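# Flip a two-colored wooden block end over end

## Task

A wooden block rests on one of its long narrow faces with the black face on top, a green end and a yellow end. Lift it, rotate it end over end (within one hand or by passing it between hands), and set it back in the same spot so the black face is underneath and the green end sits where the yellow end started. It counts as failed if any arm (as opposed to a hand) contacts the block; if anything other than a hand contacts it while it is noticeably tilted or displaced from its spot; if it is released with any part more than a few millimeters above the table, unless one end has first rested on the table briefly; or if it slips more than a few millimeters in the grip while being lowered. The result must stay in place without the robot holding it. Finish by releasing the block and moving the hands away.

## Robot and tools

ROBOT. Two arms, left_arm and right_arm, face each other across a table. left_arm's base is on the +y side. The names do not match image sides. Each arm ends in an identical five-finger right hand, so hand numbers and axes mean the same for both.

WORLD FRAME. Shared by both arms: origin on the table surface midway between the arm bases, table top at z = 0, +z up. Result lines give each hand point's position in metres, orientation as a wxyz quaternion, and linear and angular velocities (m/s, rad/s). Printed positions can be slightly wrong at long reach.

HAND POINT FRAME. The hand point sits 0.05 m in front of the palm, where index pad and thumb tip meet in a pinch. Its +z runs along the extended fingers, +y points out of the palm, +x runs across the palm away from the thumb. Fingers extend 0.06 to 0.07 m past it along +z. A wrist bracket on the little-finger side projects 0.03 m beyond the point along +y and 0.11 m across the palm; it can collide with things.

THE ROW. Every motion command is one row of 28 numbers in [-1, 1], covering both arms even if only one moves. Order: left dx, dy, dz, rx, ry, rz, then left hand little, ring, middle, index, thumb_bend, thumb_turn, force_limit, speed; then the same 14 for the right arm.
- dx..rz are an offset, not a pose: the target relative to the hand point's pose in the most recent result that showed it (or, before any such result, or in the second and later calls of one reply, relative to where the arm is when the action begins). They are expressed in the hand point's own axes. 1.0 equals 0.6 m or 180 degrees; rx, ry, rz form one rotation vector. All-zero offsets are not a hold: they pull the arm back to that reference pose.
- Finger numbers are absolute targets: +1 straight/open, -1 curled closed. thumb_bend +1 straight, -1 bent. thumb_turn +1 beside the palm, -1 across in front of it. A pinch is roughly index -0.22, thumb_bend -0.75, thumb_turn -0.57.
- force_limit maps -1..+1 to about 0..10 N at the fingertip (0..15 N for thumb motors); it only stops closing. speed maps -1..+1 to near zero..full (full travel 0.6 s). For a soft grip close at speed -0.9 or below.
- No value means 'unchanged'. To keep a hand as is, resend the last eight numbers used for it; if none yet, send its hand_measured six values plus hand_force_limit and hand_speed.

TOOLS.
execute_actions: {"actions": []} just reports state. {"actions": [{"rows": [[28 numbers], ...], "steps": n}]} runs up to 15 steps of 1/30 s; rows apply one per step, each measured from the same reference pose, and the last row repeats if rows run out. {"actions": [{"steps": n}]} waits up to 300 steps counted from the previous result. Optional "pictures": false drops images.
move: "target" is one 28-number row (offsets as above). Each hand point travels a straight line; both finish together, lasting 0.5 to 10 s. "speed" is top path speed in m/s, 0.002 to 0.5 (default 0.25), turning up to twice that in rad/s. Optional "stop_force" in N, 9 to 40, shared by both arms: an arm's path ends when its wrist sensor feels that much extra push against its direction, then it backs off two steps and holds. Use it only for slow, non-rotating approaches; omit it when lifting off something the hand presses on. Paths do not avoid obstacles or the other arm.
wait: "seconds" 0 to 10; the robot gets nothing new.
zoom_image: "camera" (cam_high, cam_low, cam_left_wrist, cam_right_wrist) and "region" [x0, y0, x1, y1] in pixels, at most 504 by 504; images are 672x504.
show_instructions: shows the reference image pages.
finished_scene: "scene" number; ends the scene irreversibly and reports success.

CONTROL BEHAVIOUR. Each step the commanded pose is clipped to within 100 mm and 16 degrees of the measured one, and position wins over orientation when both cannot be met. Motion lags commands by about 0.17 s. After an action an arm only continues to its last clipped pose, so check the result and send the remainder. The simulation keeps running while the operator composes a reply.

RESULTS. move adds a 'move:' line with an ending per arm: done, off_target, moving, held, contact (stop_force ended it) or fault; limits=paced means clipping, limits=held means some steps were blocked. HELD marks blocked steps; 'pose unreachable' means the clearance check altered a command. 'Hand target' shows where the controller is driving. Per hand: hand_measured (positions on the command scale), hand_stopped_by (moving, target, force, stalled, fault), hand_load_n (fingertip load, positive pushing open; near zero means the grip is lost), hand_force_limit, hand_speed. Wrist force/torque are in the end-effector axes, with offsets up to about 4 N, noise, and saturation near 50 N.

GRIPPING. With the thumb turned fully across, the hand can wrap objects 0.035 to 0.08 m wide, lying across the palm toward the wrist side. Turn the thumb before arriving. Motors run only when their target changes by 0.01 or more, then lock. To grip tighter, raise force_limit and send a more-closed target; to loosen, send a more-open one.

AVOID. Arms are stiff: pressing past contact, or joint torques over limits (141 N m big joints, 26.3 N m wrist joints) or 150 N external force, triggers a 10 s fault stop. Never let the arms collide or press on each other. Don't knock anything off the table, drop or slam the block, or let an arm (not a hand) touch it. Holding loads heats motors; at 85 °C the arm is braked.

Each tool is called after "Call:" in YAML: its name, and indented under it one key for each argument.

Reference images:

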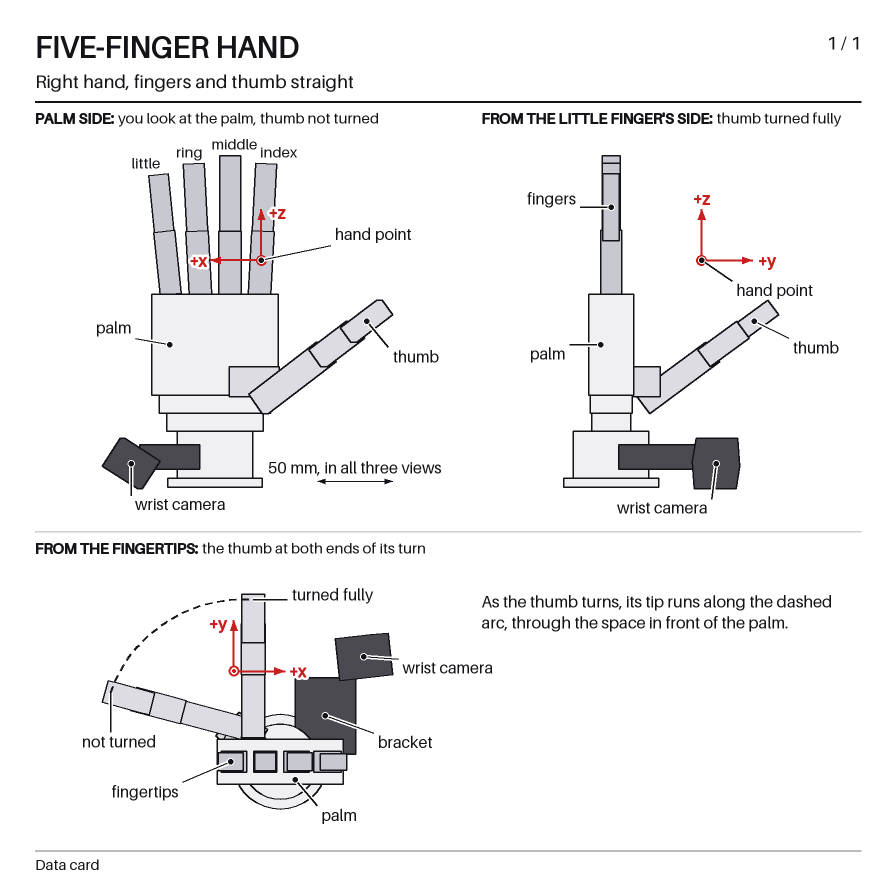

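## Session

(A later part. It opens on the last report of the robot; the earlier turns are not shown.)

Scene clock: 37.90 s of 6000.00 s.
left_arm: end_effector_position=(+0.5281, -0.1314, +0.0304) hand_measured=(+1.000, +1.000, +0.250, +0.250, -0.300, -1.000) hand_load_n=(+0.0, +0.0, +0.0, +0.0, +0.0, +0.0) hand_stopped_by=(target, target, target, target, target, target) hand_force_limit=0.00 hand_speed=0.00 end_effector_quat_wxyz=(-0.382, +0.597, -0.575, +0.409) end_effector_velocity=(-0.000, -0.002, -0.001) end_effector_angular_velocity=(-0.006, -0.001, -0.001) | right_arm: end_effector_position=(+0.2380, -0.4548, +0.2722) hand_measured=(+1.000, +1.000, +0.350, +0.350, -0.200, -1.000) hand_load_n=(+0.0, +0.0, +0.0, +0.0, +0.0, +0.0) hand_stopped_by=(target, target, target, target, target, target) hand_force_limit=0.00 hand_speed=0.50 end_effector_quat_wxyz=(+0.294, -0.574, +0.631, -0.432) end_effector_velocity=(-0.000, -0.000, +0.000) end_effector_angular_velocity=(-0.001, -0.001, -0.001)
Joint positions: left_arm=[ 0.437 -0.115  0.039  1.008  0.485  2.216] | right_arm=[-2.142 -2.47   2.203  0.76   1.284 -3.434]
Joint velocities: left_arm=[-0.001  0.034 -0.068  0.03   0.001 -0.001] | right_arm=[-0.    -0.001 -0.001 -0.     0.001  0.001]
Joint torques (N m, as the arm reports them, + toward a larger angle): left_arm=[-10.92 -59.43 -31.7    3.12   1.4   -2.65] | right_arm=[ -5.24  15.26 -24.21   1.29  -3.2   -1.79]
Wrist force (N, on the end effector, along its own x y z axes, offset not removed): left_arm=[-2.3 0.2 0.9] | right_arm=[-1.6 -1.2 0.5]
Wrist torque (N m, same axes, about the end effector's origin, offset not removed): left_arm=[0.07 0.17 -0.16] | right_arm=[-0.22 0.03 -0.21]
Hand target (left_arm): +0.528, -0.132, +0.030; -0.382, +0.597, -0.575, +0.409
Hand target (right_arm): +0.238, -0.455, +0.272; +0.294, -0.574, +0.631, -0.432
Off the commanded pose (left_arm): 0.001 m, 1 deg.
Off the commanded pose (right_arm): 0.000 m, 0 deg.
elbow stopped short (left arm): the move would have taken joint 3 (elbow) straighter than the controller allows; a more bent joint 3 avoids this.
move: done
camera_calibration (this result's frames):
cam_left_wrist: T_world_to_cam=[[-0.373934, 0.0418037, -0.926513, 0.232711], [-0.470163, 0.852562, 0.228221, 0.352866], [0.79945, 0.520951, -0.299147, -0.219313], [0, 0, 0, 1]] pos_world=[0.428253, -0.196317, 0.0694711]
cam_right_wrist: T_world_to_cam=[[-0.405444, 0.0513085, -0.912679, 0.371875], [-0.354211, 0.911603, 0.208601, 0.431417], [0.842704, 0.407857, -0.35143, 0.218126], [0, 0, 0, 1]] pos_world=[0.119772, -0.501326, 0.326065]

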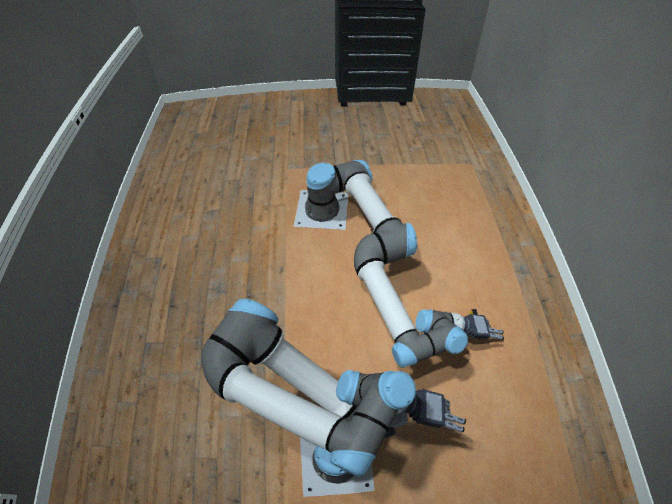

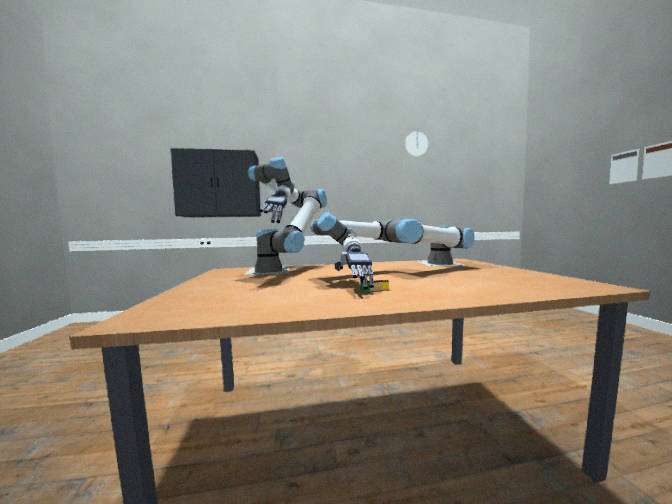

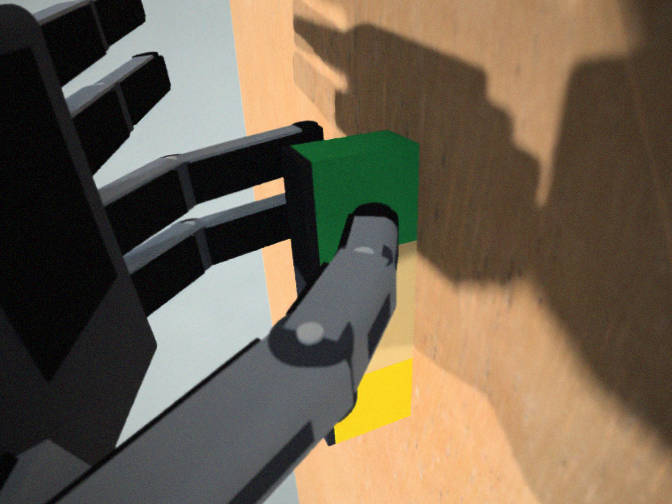

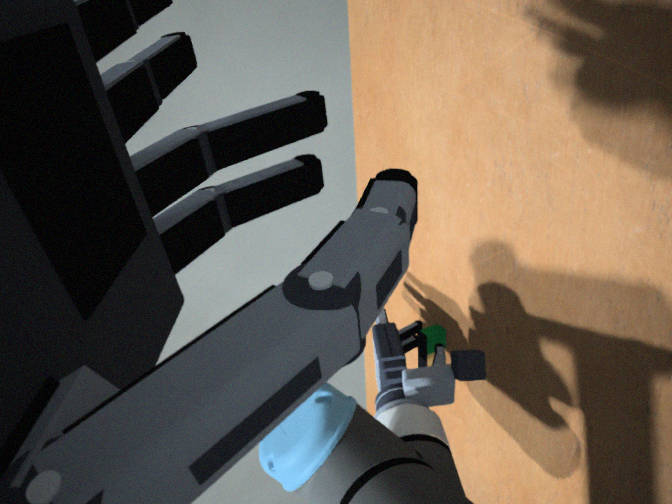

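Call:
move:
  target: [-0.004,-0.004,0.009,0,0,0,1,1,0.25,0.25,-0.4,-1,0,0,0,0,0,0,0,0,1,1,0.35,0.35,-0.2,-1,0,0.5]
  speed: 0.03

Call:
move:
  target: [0,0,0,0,0,0,1,1,-0.4,-0.4,-0.4,-1,0.2,-0.85,0,0,0,0,0,0,1,1,0.35,0.35,-0.2,-1,0,0.5]

Scene clock: 40.60 s of 6000.00 s.
left_arm: end_effector_position=(+0.5339, -0.1291, +0.0305) hand_measured=(+1.000, +1.000, +0.250, +0.250, -0.400, -1.000) hand_load_n=(+0.0, +0.0, +0.0, +0.0, +0.0, +0.0) hand_stopped_by=(target, target, target, target, target, target) hand_force_limit=0.00 hand_speed=0.00 end_effector_quat_wxyz=(-0.382, +0.597, -0.575, +0.409) end_effector_velocity=(+0.002, +0.001, +0.000) end_effector_angular_velocity=(-0.000, -0.000, +0.000) | right_arm: end_effector_position=(+0.2380, -0.4548, +0.2722) hand_measured=(+1.000, +1.000, +0.350, +0.350, -0.200, -1.000) hand_load_n=(+0.0, +0.0, +0.0, +0.0, +0.0, +0.0) hand_stopped_by=(target, target, target, target, target, target) hand_force_limit=0.00 hand_speed=0.50 end_effector_quat_wxyz=(+0.294, -0.574, +0.631, -0.432) end_effector_velocity=(-0.000, +0.000, +0.000) end_effector_angular_velocity=(-0.001, -0.001, +0.001)
Joint positions: left_arm=[ 0.445 -0.114  0.035  0.999  0.49   2.23 ] | right_arm=[-2.142 -2.47   2.203  0.76   1.284 -3.434]
Joint velocities: left_arm=[ 0.003 -0.005  0.009 -0.009  0.001  0.005] | right_arm=[ 0.    -0.002 -0.     0.001 -0.    -0.   ]
Joint torques (N m, as the arm reports them, + toward a larger angle): left_arm=[ 12.12 -79.02  -8.42  -0.52   1.47   2.1 ] | right_arm=[ -0.81  10.55 -21.78   1.33  -3.21  -1.67]
Wrist force (N, on the end effector, along its own x y z axes, offset not removed): left_arm=[0.2 -0.3 -0.5] | right_arm=[0.0 -1.5 1.3]
Wrist torque (N m, same axes, about the end effector's origin, offset not removed): left_arm=[-0.01 -0.15 -0.08] | right_arm=[-0.22 -0.30 -0.18]
Hand target (left_arm): +0.534, -0.129, +0.030; -0.382, +0.597, -0.575, +0.409
Hand target (right_arm): +0.238, -0.455, +0.272; +0.294, -0.574, +0.631, -0.432
Off the commanded pose (left_arm): 0.000 m, 0 deg.
Off the commanded pose (right_arm): 0.000 m, 0 deg.
move: done
camera_calibration (this result's frames):
cam_left_wrist: T_world_to_cam=[[-0.374048, 0.0418123, -0.926466, 0.234943], [-0.47038, 0.8524, 0.228379, 0.353657], [0.799269, 0.521216, -0.299171, -0.224986], [0, 0, 0, 1]] pos_world=[0.434057, -0.194014, 0.0695895]
cam_right_wrist: T_world_to_cam=[[-0.405431, 0.0512986, -0.912685, 0.371871], [-0.354218, 0.911603, 0.208588, 0.43142], [0.842707, 0.407858, -0.351421, 0.218125], [0, 0, 0, 1]] pos_world=[0.119769, -0.501324, 0.326066]

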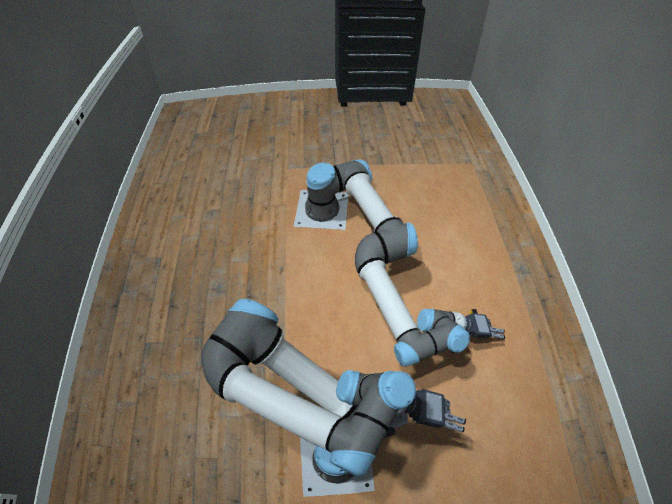

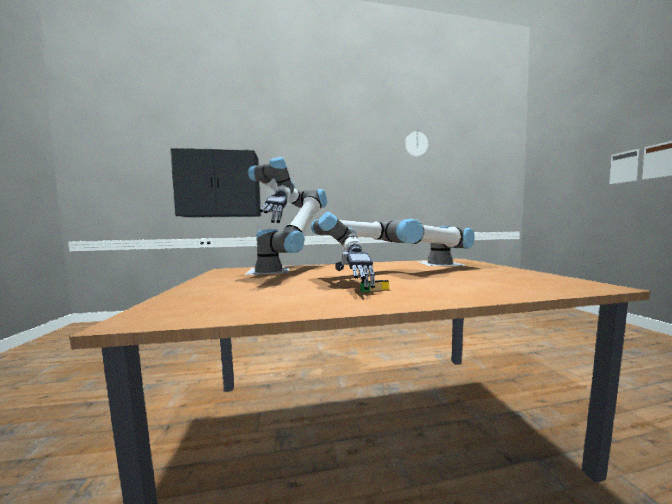

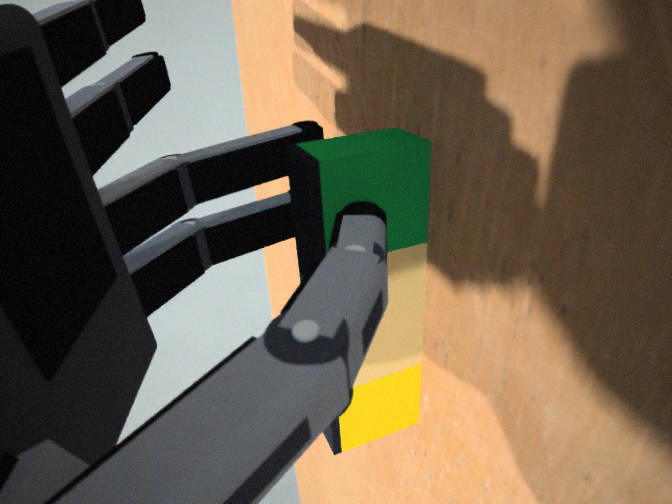

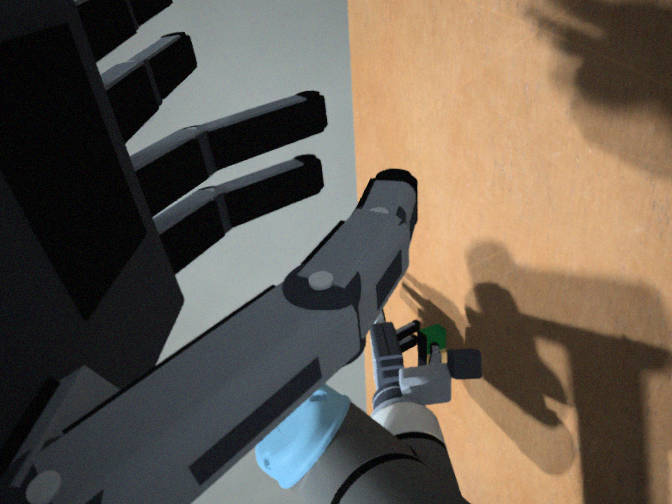

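Scene clock: 42.03 s of 6000.00 s.
left_arm: end_effector_position=(+0.5339, -0.1291, +0.0305) hand_measured=(+1.000, +1.000, -0.022, -0.038, -0.398, -1.000) hand_load_n=(+0.0, +0.0, +8.0, +6.5, +3.5, -0.5) hand_stopped_by=(target, target, force, force, target, target) hand_force_limit=0.20 hand_speed=-0.85 end_effector_quat_wxyz=(-0.382, +0.597, -0.575, +0.409) end_effector_velocity=(+0.000, +0.000, +0.000) end_effector_angular_velocity=(-0.000, -0.000, +0.001) | right_arm: end_effector_position=(+0.2380, -0.4548, +0.2722) hand_measured=(+1.000, +1.000, +0.350, +0.350, -0.200, -1.000) hand_load_n=(+0.0, +0.0, +0.0, +0.0, +0.0, +0.0) hand_stopped_by=(target, target, target, target, target, target) hand_force_limit=0.00 hand_speed=0.50 end_effector_quat_wxyz=(+0.294, -0.574, +0.631, -0.432) end_effector_velocity=(-0.000, +0.000, -0.000) end_effector_angular_velocity=(+0.001, +0.000, +0.001)
Joint positions: left_arm=[ 0.445 -0.114  0.036  0.998  0.49   2.23 ] | right_arm=[-2.142 -2.47   2.203  0.76   1.284 -3.434]
Joint velocities: left_arm=[ 0.001 -0.    -0.     0.    -0.    -0.   ] | right_arm=[-0.    -0.001  0.     0.001 -0.001 -0.   ]
Joint torques (N m, as the arm reports them, + toward a larger angle): left_arm=[-11.4  -65.72 -15.87   2.6   -3.03  -2.6 ] | right_arm=[ -0.87  10.87 -21.06   1.36  -3.19  -1.7 ]
Wrist force (N, on the end effector, along its own x y z axes, offset not removed): left_arm=[-2.7 -2.6 0.4] | right_arm=[0.4 -0.5 0.7]
Wrist torque (N m, same axes, about the end effector's origin, offset not removed): left_arm=[-0.01 0.22 -0.22] | right_arm=[-0.16 -0.13 -0.02]
Hand target (left_arm): +0.534, -0.129, +0.031; -0.382, +0.597, -0.575, +0.409
Hand target (right_arm): +0.238, -0.455, +0.272; +0.294, -0.574, +0.631, -0.432
Off the commanded pose (left_arm): 0.000 m, 0 deg.
Off the commanded pose (right_arm): 0.000 m, 0 deg.
move: done
camera_calibration (this result's frames):
cam_left_wrist: T_world_to_cam=[[-0.374067, 0.0418333, -0.926458, 0.234958], [-0.470361, 0.852404, 0.228403, 0.35364], [0.799271, 0.521207, -0.29918, -0.224986], [0, 0, 0, 1]] pos_world=[0.434053, -0.19401, 0.0695949]
cam_right_wrist: T_world_to_cam=[[-0.405431, 0.0512986, -0.912685, 0.371871], [-0.354218, 0.911603, 0.208588, 0.43142], [0.842707, 0.407858, -0.351421, 0.218125], [0, 0, 0, 1]] pos_world=[0.119769, -0.501324, 0.326066]

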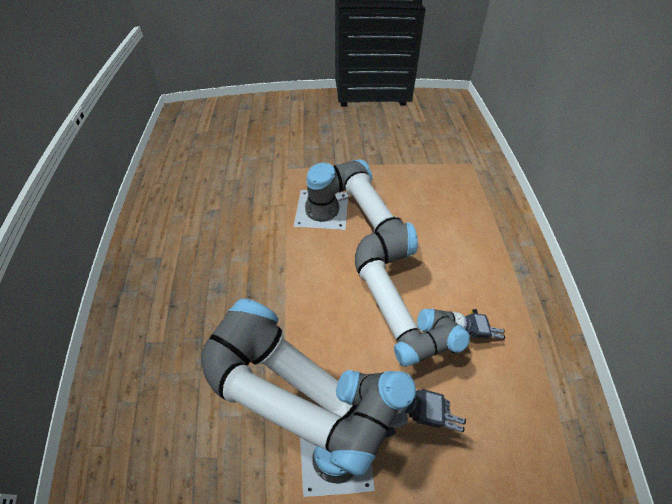

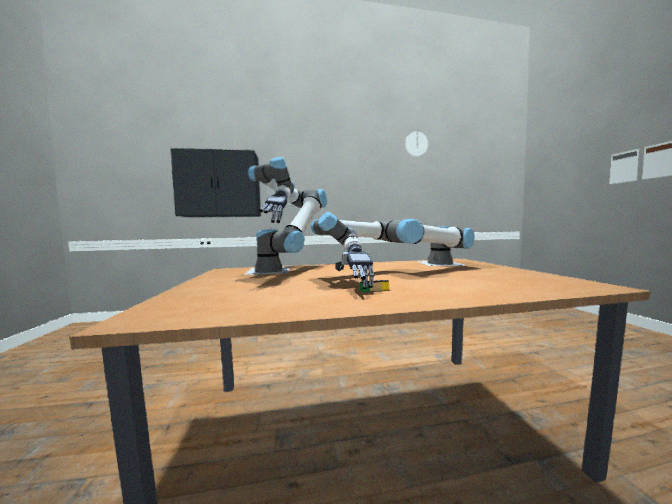

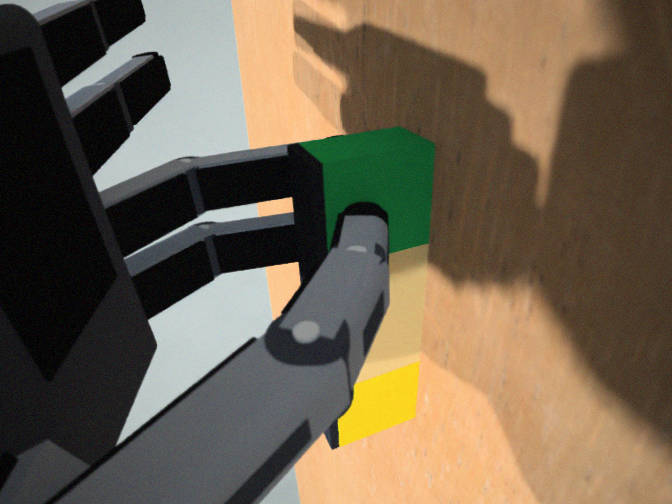

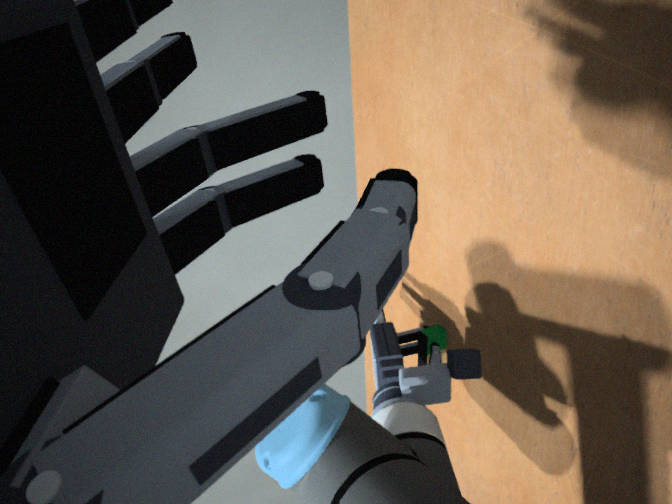

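Call:
move:
  target: [-0.027,-0.125,-0.05,0,0,0,1,1,-0.4,-0.4,-0.4,-1,0.2,-0.85,0,0,0,0,0,0,1,1,0.35,0.35,-0.3,-1,0,0.5]
  speed: 0.1

Call:
move:
  target: [-0.2,-0.32,-0.082,-0.002,0.187,-0.464,1,1,-0.4,-0.4,-0.4,-1,0.2,-0.85,0,0,0,0,0,0,1,1,0.35,0.35,-0.3,-1,0,0.5]
  speed: 0.35

Call:
move:
  target: [0,0,0,0,0,0,1,1,-0.4,-0.4,-0.4,-1,0.2,-0.85,-0.642,-0.245,0.362,-0.02,-0.267,0.47,1,1,0.35,0.35,-0.3,-1,0,0.5]
  speed: 0.35

Scene clock: 49.57 s of 6000.00 s.
left_arm: end_effector_position=(+0.5340, -0.1091, +0.1103) hand_measured=(+1.000, +1.000, -0.022, -0.038, -0.396, -1.000) hand_load_n=(+0.0, +0.0, +7.5, +5.5, +6.0, +0.0) hand_stopped_by=(target, target, force, force, target, target) hand_force_limit=0.20 hand_speed=-0.85 end_effector_quat_wxyz=(-0.382, +0.598, -0.575, +0.408) end_effector_velocity=(-0.001, +0.000, +0.000) end_effector_angular_velocity=(-0.004, -0.005, -0.010) | right_arm: end_effector_position=(+0.2380, -0.4548, +0.2722) hand_measured=(+1.000, +1.000, +0.350, +0.350, -0.300, -1.000) hand_load_n=(+0.0, +0.0, +0.0, +0.0, +0.0, +0.0) hand_stopped_by=(target, target, target, target, target, target) hand_force_limit=0.00 hand_speed=0.50 end_effector_quat_wxyz=(+0.294, -0.574, +0.631, -0.432) end_effector_velocity=(-0.000, +0.000, +0.000) end_effector_angular_velocity=(-0.001, -0.001, -0.000)
Joint positions: left_arm=[ 0.454 -0.316  0.244  0.982  0.494  2.241] | right_arm=[-2.142 -2.47   2.203  0.76   1.284 -3.434]
Joint velocities: left_arm=[-0.001 -0.046  0.091 -0.067  0.003  0.019] | right_arm=[ 0.    -0.002 -0.001  0.     0.     0.   ]
Joint torques (N m, as the arm reports them, + toward a larger angle): left_arm=[  7.89 -74.08  -8.88  -0.63   1.51   2.46] | right_arm=[ -0.93  10.51 -21.46   1.39  -3.17  -1.64]
Wrist force (N, on the end effector, along its own x y z axes, offset not removed): left_arm=[-1.2 -0.3 1.3] | right_arm=[1.4 -1.0 2.1]
Wrist torque (N m, same axes, about the end effector's origin, offset not removed): left_arm=[-0.11 -0.02 -0.08] | right_arm=[-0.27 -0.44 0.06]
Hand target (left_arm): +0.534, -0.109, +0.110; -0.382, +0.597, -0.575, +0.408
Hand target (right_arm): +0.238, -0.455, +0.272; +0.294, -0.574, +0.631, -0.432
Off the commanded pose (left_arm): 0.000 m, 0 deg.
Off the commanded pose (right_arm): 0.000 m, 0 deg.
After step 90, 3.30 s passed at rest.
move: done
camera_calibration (this result's frames):
cam_left_wrist: T_world_to_cam=[[-0.374865, 0.0420699, -0.926124, 0.30851], [-0.471365, 0.851561, 0.229476, 0.318773], [0.798305, 0.522565, -0.29939, -0.210974], [0, 0, 0, 1]] pos_world=[0.43433, -0.174186, 0.149404]
cam_right_wrist: T_world_to_cam=[[-0.405431, 0.0512985, -0.912685, 0.371871], [-0.354218, 0.911603, 0.208588, 0.43142], [0.842707, 0.407858, -0.351421, 0.218125], [0, 0, 0, 1]] pos_world=[0.119769, -0.501324, 0.326066]

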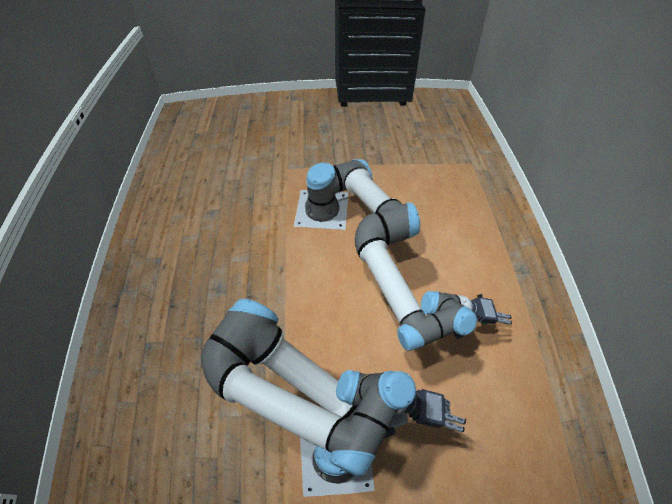

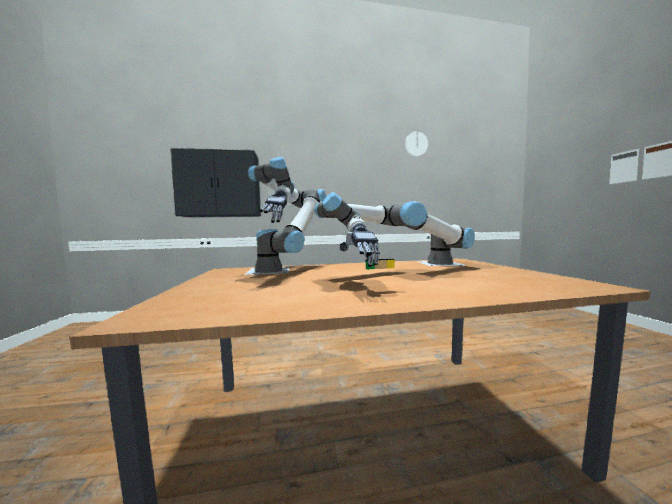

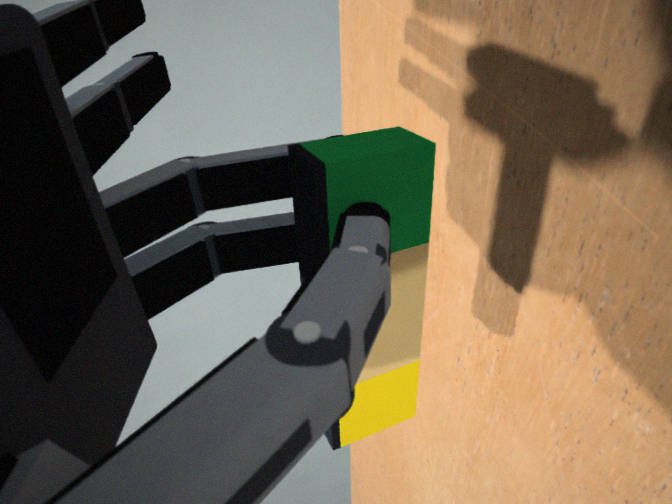

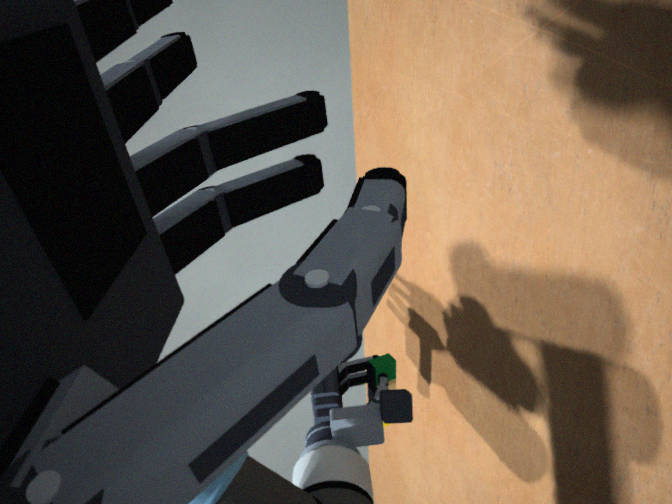

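Scene clock: 52.33 s of 6000.00 s.
left_arm: end_effector_position=(+0.5593, +0.0201, +0.3014) hand_measured=(+1.000, +1.000, -0.022, -0.038, -0.396, -1.000) hand_load_n=(+0.0, +0.0, +7.0, +5.5, +6.0, +0.5) hand_stopped_by=(target, target, force, force, target, target) hand_force_limit=0.20 hand_speed=-0.85 end_effector_quat_wxyz=(+0.151, +0.692, -0.117, +0.696) end_effector_velocity=(-0.000, -0.000, +0.000) end_effector_angular_velocity=(-0.007, -0.000, -0.001) | right_arm: end_effector_position=(+0.2380, -0.4548, +0.2722) hand_measured=(+1.000, +1.000, +0.350, +0.350, -0.300, -1.000) hand_load_n=(+0.0, +0.0, +0.0, +0.0, +0.0, +0.0) hand_stopped_by=(target, target, target, target, target, target) hand_force_limit=0.00 hand_speed=0.50 end_effector_quat_wxyz=(+0.294, -0.574, +0.631, -0.432) end_effector_velocity=(-0.000, +0.000, -0.000) end_effector_angular_velocity=(+0.002, +0.002, +0.001)
Joint positions: left_arm=[ 0.704 -1.295  1.676 -0.4    0.937  1.536] | right_arm=[-2.142 -2.47   2.203  0.76   1.284 -3.434]
Joint velocities: left_arm=[-0.    -0.001  0.003 -0.006  0.001 -0.004] | right_arm=[ 0.     0.001  0.     0.002 -0.001 -0.   ]
Joint torques (N m, as the arm reports them, + toward a larger angle): left_arm=[ 10.89 -45.88  -9.61  -3.5    2.56  -2.7 ] | right_arm=[ -0.77  10.34 -21.37   1.32  -3.2   -1.65]
Wrist force (N, on the end effector, along its own x y z axes, offset not removed): left_arm=[-1.8 -0.8 1.9] | right_arm=[1.6 -1.6 0.2]
Wrist torque (N m, same axes, about the end effector's origin, offset not removed): left_arm=[-0.27 0.02 -0.05] | right_arm=[-0.32 -0.36 -0.10]
Hand target (left_arm): +0.559, +0.020, +0.301; +0.151, +0.692, -0.117, +0.696
Hand target (right_arm): +0.238, -0.455, +0.272; +0.294, -0.574, +0.631, -0.432
Off the commanded pose (left_arm): 0.001 m, 0 deg.
Off the commanded pose (right_arm): 0.000 m, 0 deg.
move: done
camera_calibration (this result's frames):
cam_left_wrist: T_world_to_cam=[[-0.371159, -0.927542, -0.0436641, 0.240965], [-0.46956, 0.228048, -0.852941, 0.514555], [0.801096, -0.296074, -0.520179, -0.160024], [0, 0, 0, 1]] pos_world=[0.459245, 0.0587829, 0.366165]
cam_right_wrist: T_world_to_cam=[[-0.405431, 0.0512985, -0.912685, 0.371871], [-0.354218, 0.911603, 0.208588, 0.43142], [0.842707, 0.407858, -0.351421, 0.218125], [0, 0, 0, 1]] pos_world=[0.119769, -0.501324, 0.326066]

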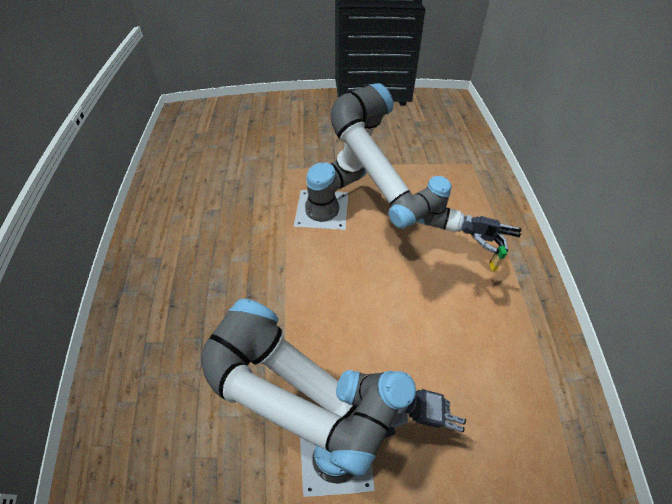

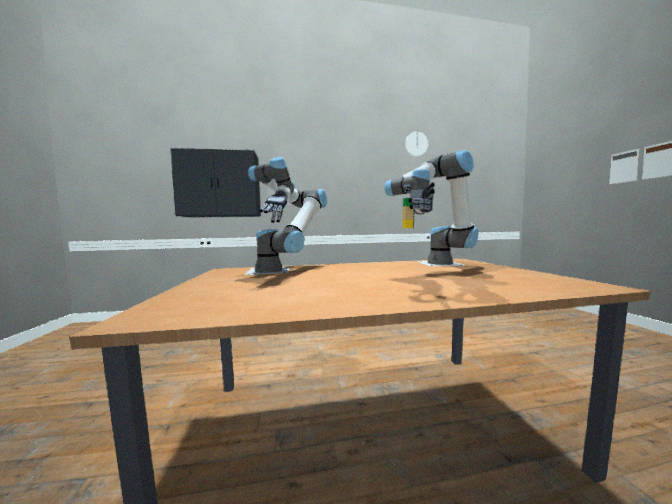

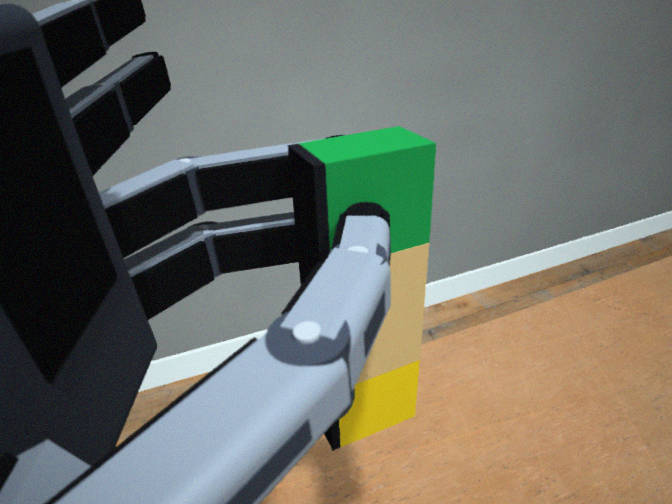

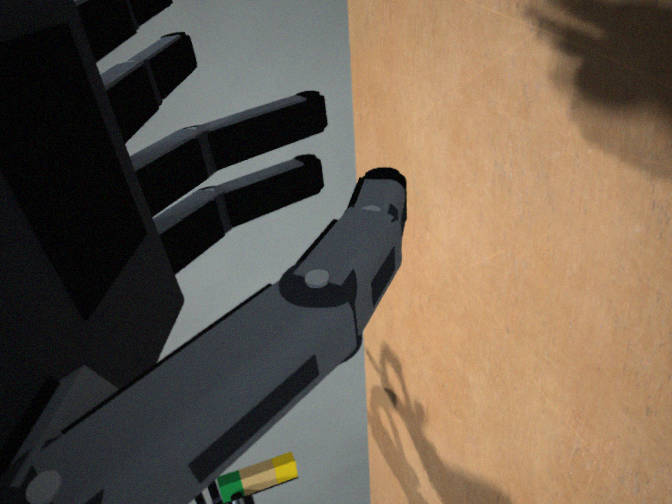

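Scene clock: 55.37 s of 6000.00 s.
left_arm: end_effector_position=(+0.5593, +0.0201, +0.3014) hand_measured=(+1.000, +1.000, -0.022, -0.038, -0.396, -1.000) hand_load_n=(+0.0, +0.0, +7.0, +5.5, +6.0, +0.5) hand_stopped_by=(target, target, force, force, target, target) hand_force_limit=0.20 hand_speed=-0.85 end_effector_quat_wxyz=(+0.151, +0.692, -0.117, +0.696) end_effector_velocity=(-0.000, -0.000, +0.001) end_effector_angular_velocity=(-0.002, -0.001, -0.001) | right_arm: end_effector_position=(+0.5600, -0.1186, +0.2560) hand_measured=(+1.000, +1.000, +0.350, +0.350, -0.300, -1.000) hand_load_n=(+0.0, +0.0, +0.0, +0.0, +0.0, +0.0) hand_stopped_by=(target, target, target, target, target, target) hand_force_limit=0.00 hand_speed=0.50 end_effector_quat_wxyz=(+0.694, -0.135, +0.694, +0.137) end_effector_velocity=(+0.001, +0.001, +0.001) end_effector_angular_velocity=(+0.004, -0.003, +0.001)
Joint positions: left_arm=[ 0.704 -1.295  1.676 -0.4    0.937  1.536] | right_arm=[-1.24  -1.243  1.903 -0.662  1.528 -1.568]
Joint velocities: left_arm=[-0.001 -0.001 -0.    -0.002  0.    -0.   ] | right_arm=[ 0.002  0.003 -0.003 -0.004  0.001  0.003]
Joint torques (N m, as the arm reports them, + toward a larger angle): left_arm=[-11.16 -25.74 -33.04   0.01  -2.66   2.34] | right_arm=[  6.31 -25.71 -23.86  -3.55   3.17   1.79]
Wrist force (N, on the end effector, along its own x y z axes, offset not removed): left_arm=[-1.3 -1.2 2.3] | right_arm=[-0.5 -1.6 2.1]
Wrist torque (N m, same axes, about the end effector's origin, offset not removed): left_arm=[-0.40 -0.21 0.10] | right_arm=[-0.40 -0.26 -0.18]
Hand target (left_arm): +0.559, +0.020, +0.301; +0.151, +0.692, -0.117, +0.696
Hand target (right_arm): +0.560, -0.119, +0.256; +0.694, -0.135, +0.694, +0.137
Off the commanded pose (left_arm): 0.000 m, 0 deg.
Off the commanded pose (right_arm): 0.001 m, 0 deg.
move: done
camera_calibration (this result's frames):
cam_left_wrist: T_world_to_cam=[[-0.371159, -0.927542, -0.0436643, 0.240965], [-0.46956, 0.228048, -0.852941, 0.514555], [0.801096, -0.296074, -0.520179, -0.160024], [0, 0, 0, 1]] pos_world=[0.459246, 0.0587828, 0.366165]
cam_right_wrist: T_world_to_cam=[[-0.326562, 0.939953, 0.099223, 0.272579], [-0.530415, -0.269138, 0.803881, 0.0485952], [0.782315, 0.209888, 0.586456, -0.425812], [0, 0, 0, 1]] pos_world=[0.447909, -0.15376, 0.183609]

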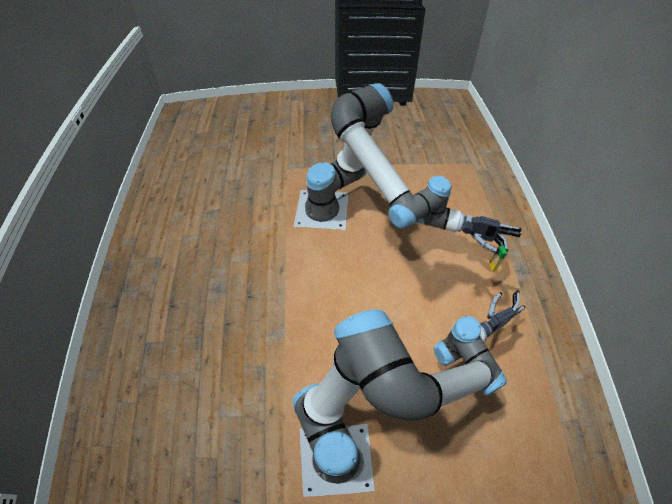

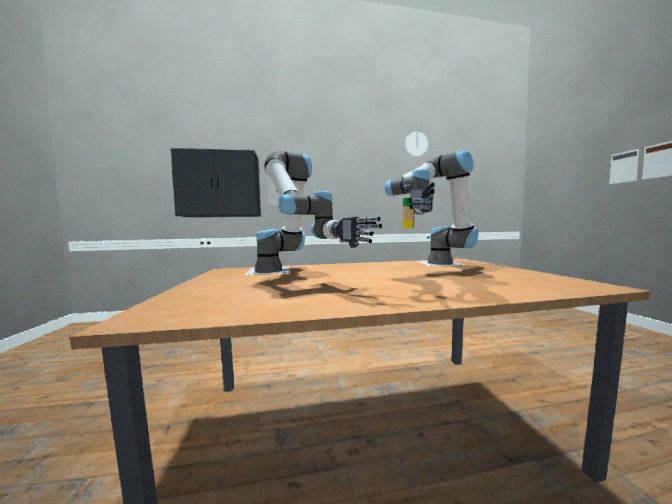

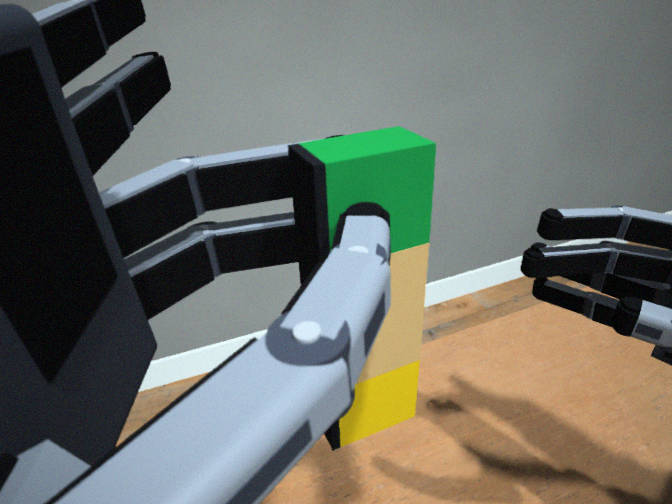

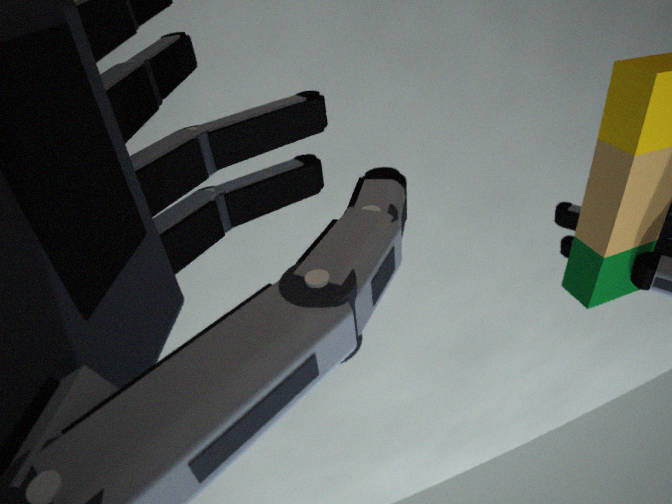

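Call:
move:
  target: [0,0,0,0,0,0,1,1,-0.4,-0.4,-0.4,-1,0.2,-0.85,-0.012,0.118,0.0355,0,0,0,1,1,0.35,0.35,-0.3,-1,0,0.5]
  speed: 0.15

Call:
zoom_image:
  camera: "cam_high"
  region: [440,200,560,320]

Call:
zoom_image:
  camera: "cam_low"
  region: [350,170,450,260]

Scene clock: 58.47 s of 6000.00 s.
left_arm: end_effector_position=(+0.5593, +0.0201, +0.3014) hand_measured=(+1.000, +1.000, -0.022, -0.038, -0.396, -1.000) hand_load_n=(+0.0, +0.0, +7.0, +5.5, +6.0, +0.5) hand_stopped_by=(target, target, force, force, target, target) hand_force_limit=0.20 hand_speed=-0.85 end_effector_quat_wxyz=(+0.151, +0.692, -0.117, +0.696) end_effector_velocity=(-0.000, -0.000, +0.001) end_effector_angular_velocity=(-0.002, -0.001, -0.000) | right_arm: end_effector_position=(+0.5530, -0.0452, +0.2635) hand_measured=(+1.000, +1.000, +0.350, +0.350, -0.300, -1.000) hand_load_n=(+0.0, +0.0, +0.0, +0.0, +0.0, +0.0) hand_stopped_by=(target, target, target, target, target, target) hand_force_limit=0.00 hand_speed=0.50 end_effector_quat_wxyz=(+0.694, -0.135, +0.694, +0.137) end_effector_velocity=(+0.001, +0.001, +0.000) end_effector_angular_velocity=(+0.001, -0.001, -0.003)
Joint positions: left_arm=[ 0.704 -1.295  1.676 -0.4    0.937  1.536] | right_arm=[-1.091 -1.168  1.768 -0.602  1.677 -1.568]
Joint velocities: left_arm=[-0.    -0.002 -0.    -0.     0.    -0.   ] | right_arm=[ 0.003  0.002 -0.004  0.001  0.006  0.   ]
Joint torques (N m, as the arm reports them, + toward a larger angle): left_arm=[-10.5  -26.24 -32.6   -0.06  -2.6    2.27] | right_arm=[  5.57 -26.87 -24.26   0.23   3.36   0.22]
Wrist force (N, on the end effector, along its own x y z axes, offset not removed): left_arm=[1.0 -0.8 0.6] | right_arm=[0.1 -1.2 2.1]
Wrist torque (N m, same axes, about the end effector's origin, offset not removed): left_arm=[-0.18 -0.35 0.12] | right_arm=[-0.36 -0.27 -0.12]
Hand target (left_arm): +0.559, +0.020, +0.301; +0.151, +0.692, -0.117, +0.696
Hand target (right_arm): +0.553, -0.045, +0.264; +0.694, -0.135, +0.694, +0.137
Off the commanded pose (left_arm): 0.000 m, 0 deg.
Off the commanded pose (right_arm): 0.000 m, 0 deg.
move: done
camera_calibration (this result's frames):
cam_left_wrist: T_world_to_cam=[[-0.371159, -0.927542, -0.0436644, 0.240965], [-0.46956, 0.228049, -0.852941, 0.514555], [0.801096, -0.296074, -0.520179, -0.160024], [0, 0, 0, 1]] pos_world=[0.459245, 0.0587828, 0.366165]
cam_right_wrist: T_world_to_cam=[[-0.326593, 0.939911, 0.0995235, 0.200465], [-0.530326, -0.269391, 0.803855, 0.0585383], [0.782363, 0.209753, 0.58644, -0.440153], [0, 0, 0, 1]] pos_world=[0.440874, -0.0803258, 0.191116]

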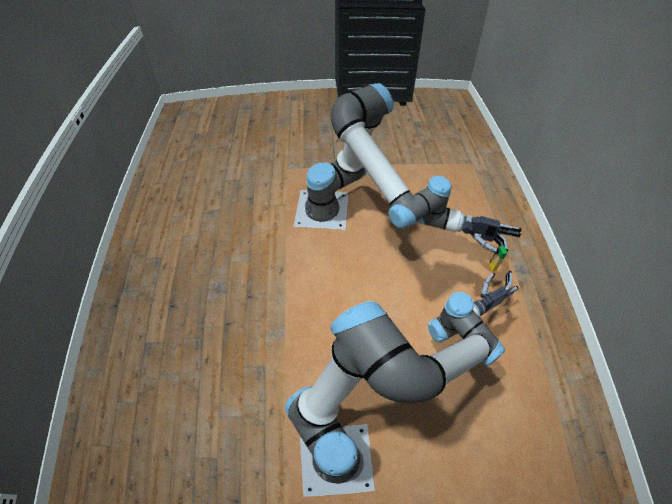

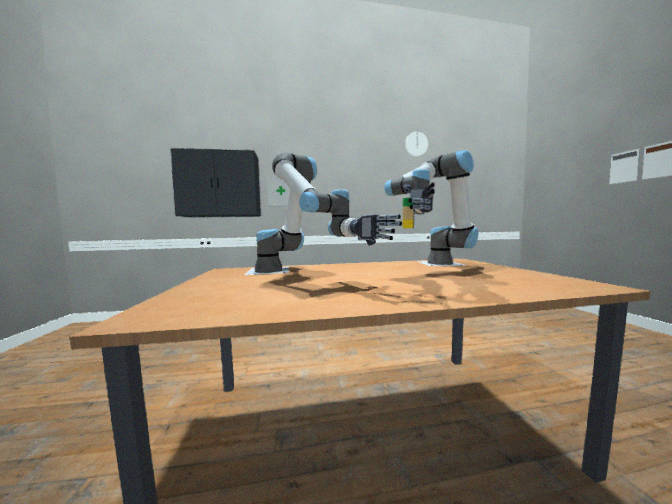

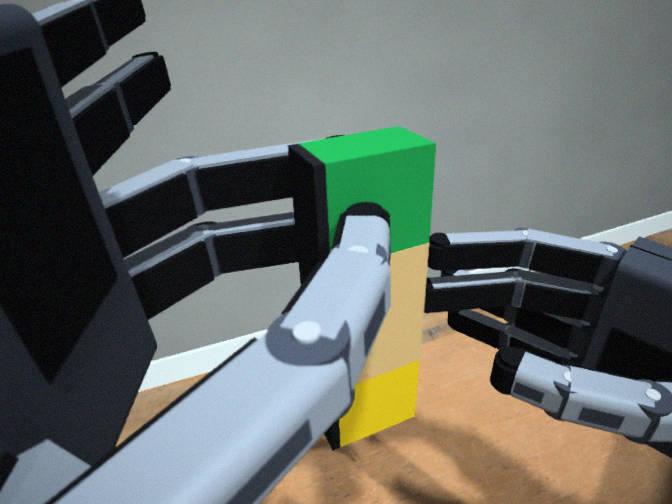

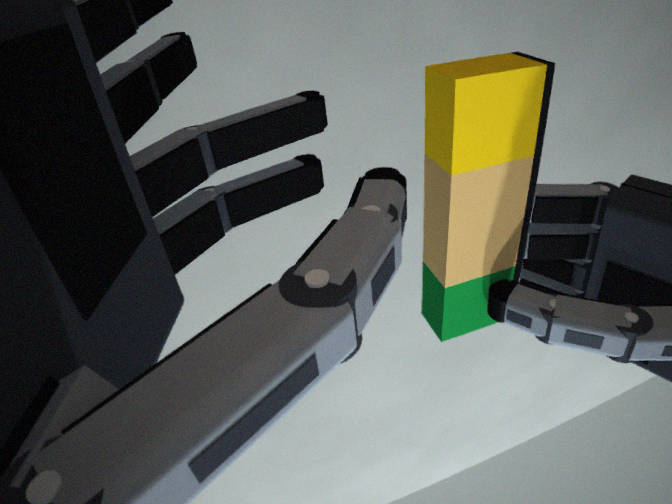

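Region (440, 200, 560, 320) of cam_high's 672x504 image, scaled by 4.200, with more detail than that image has.

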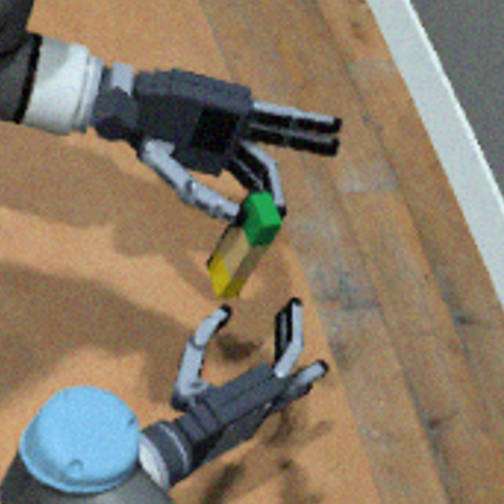

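Region (350, 170, 450, 260) of cam_low's 672x504 image, scaled by 5.040, with more detail than that image has; it fills the top 454 rows of this view, and the rest is white.

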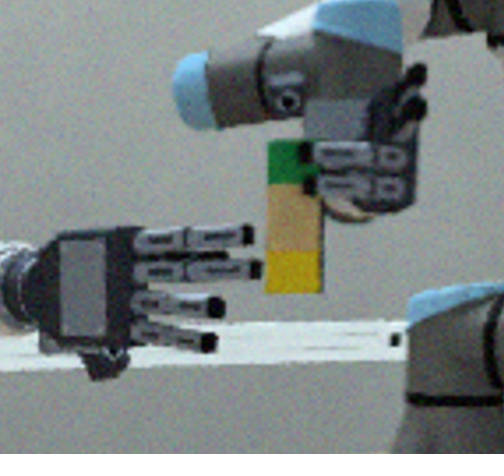

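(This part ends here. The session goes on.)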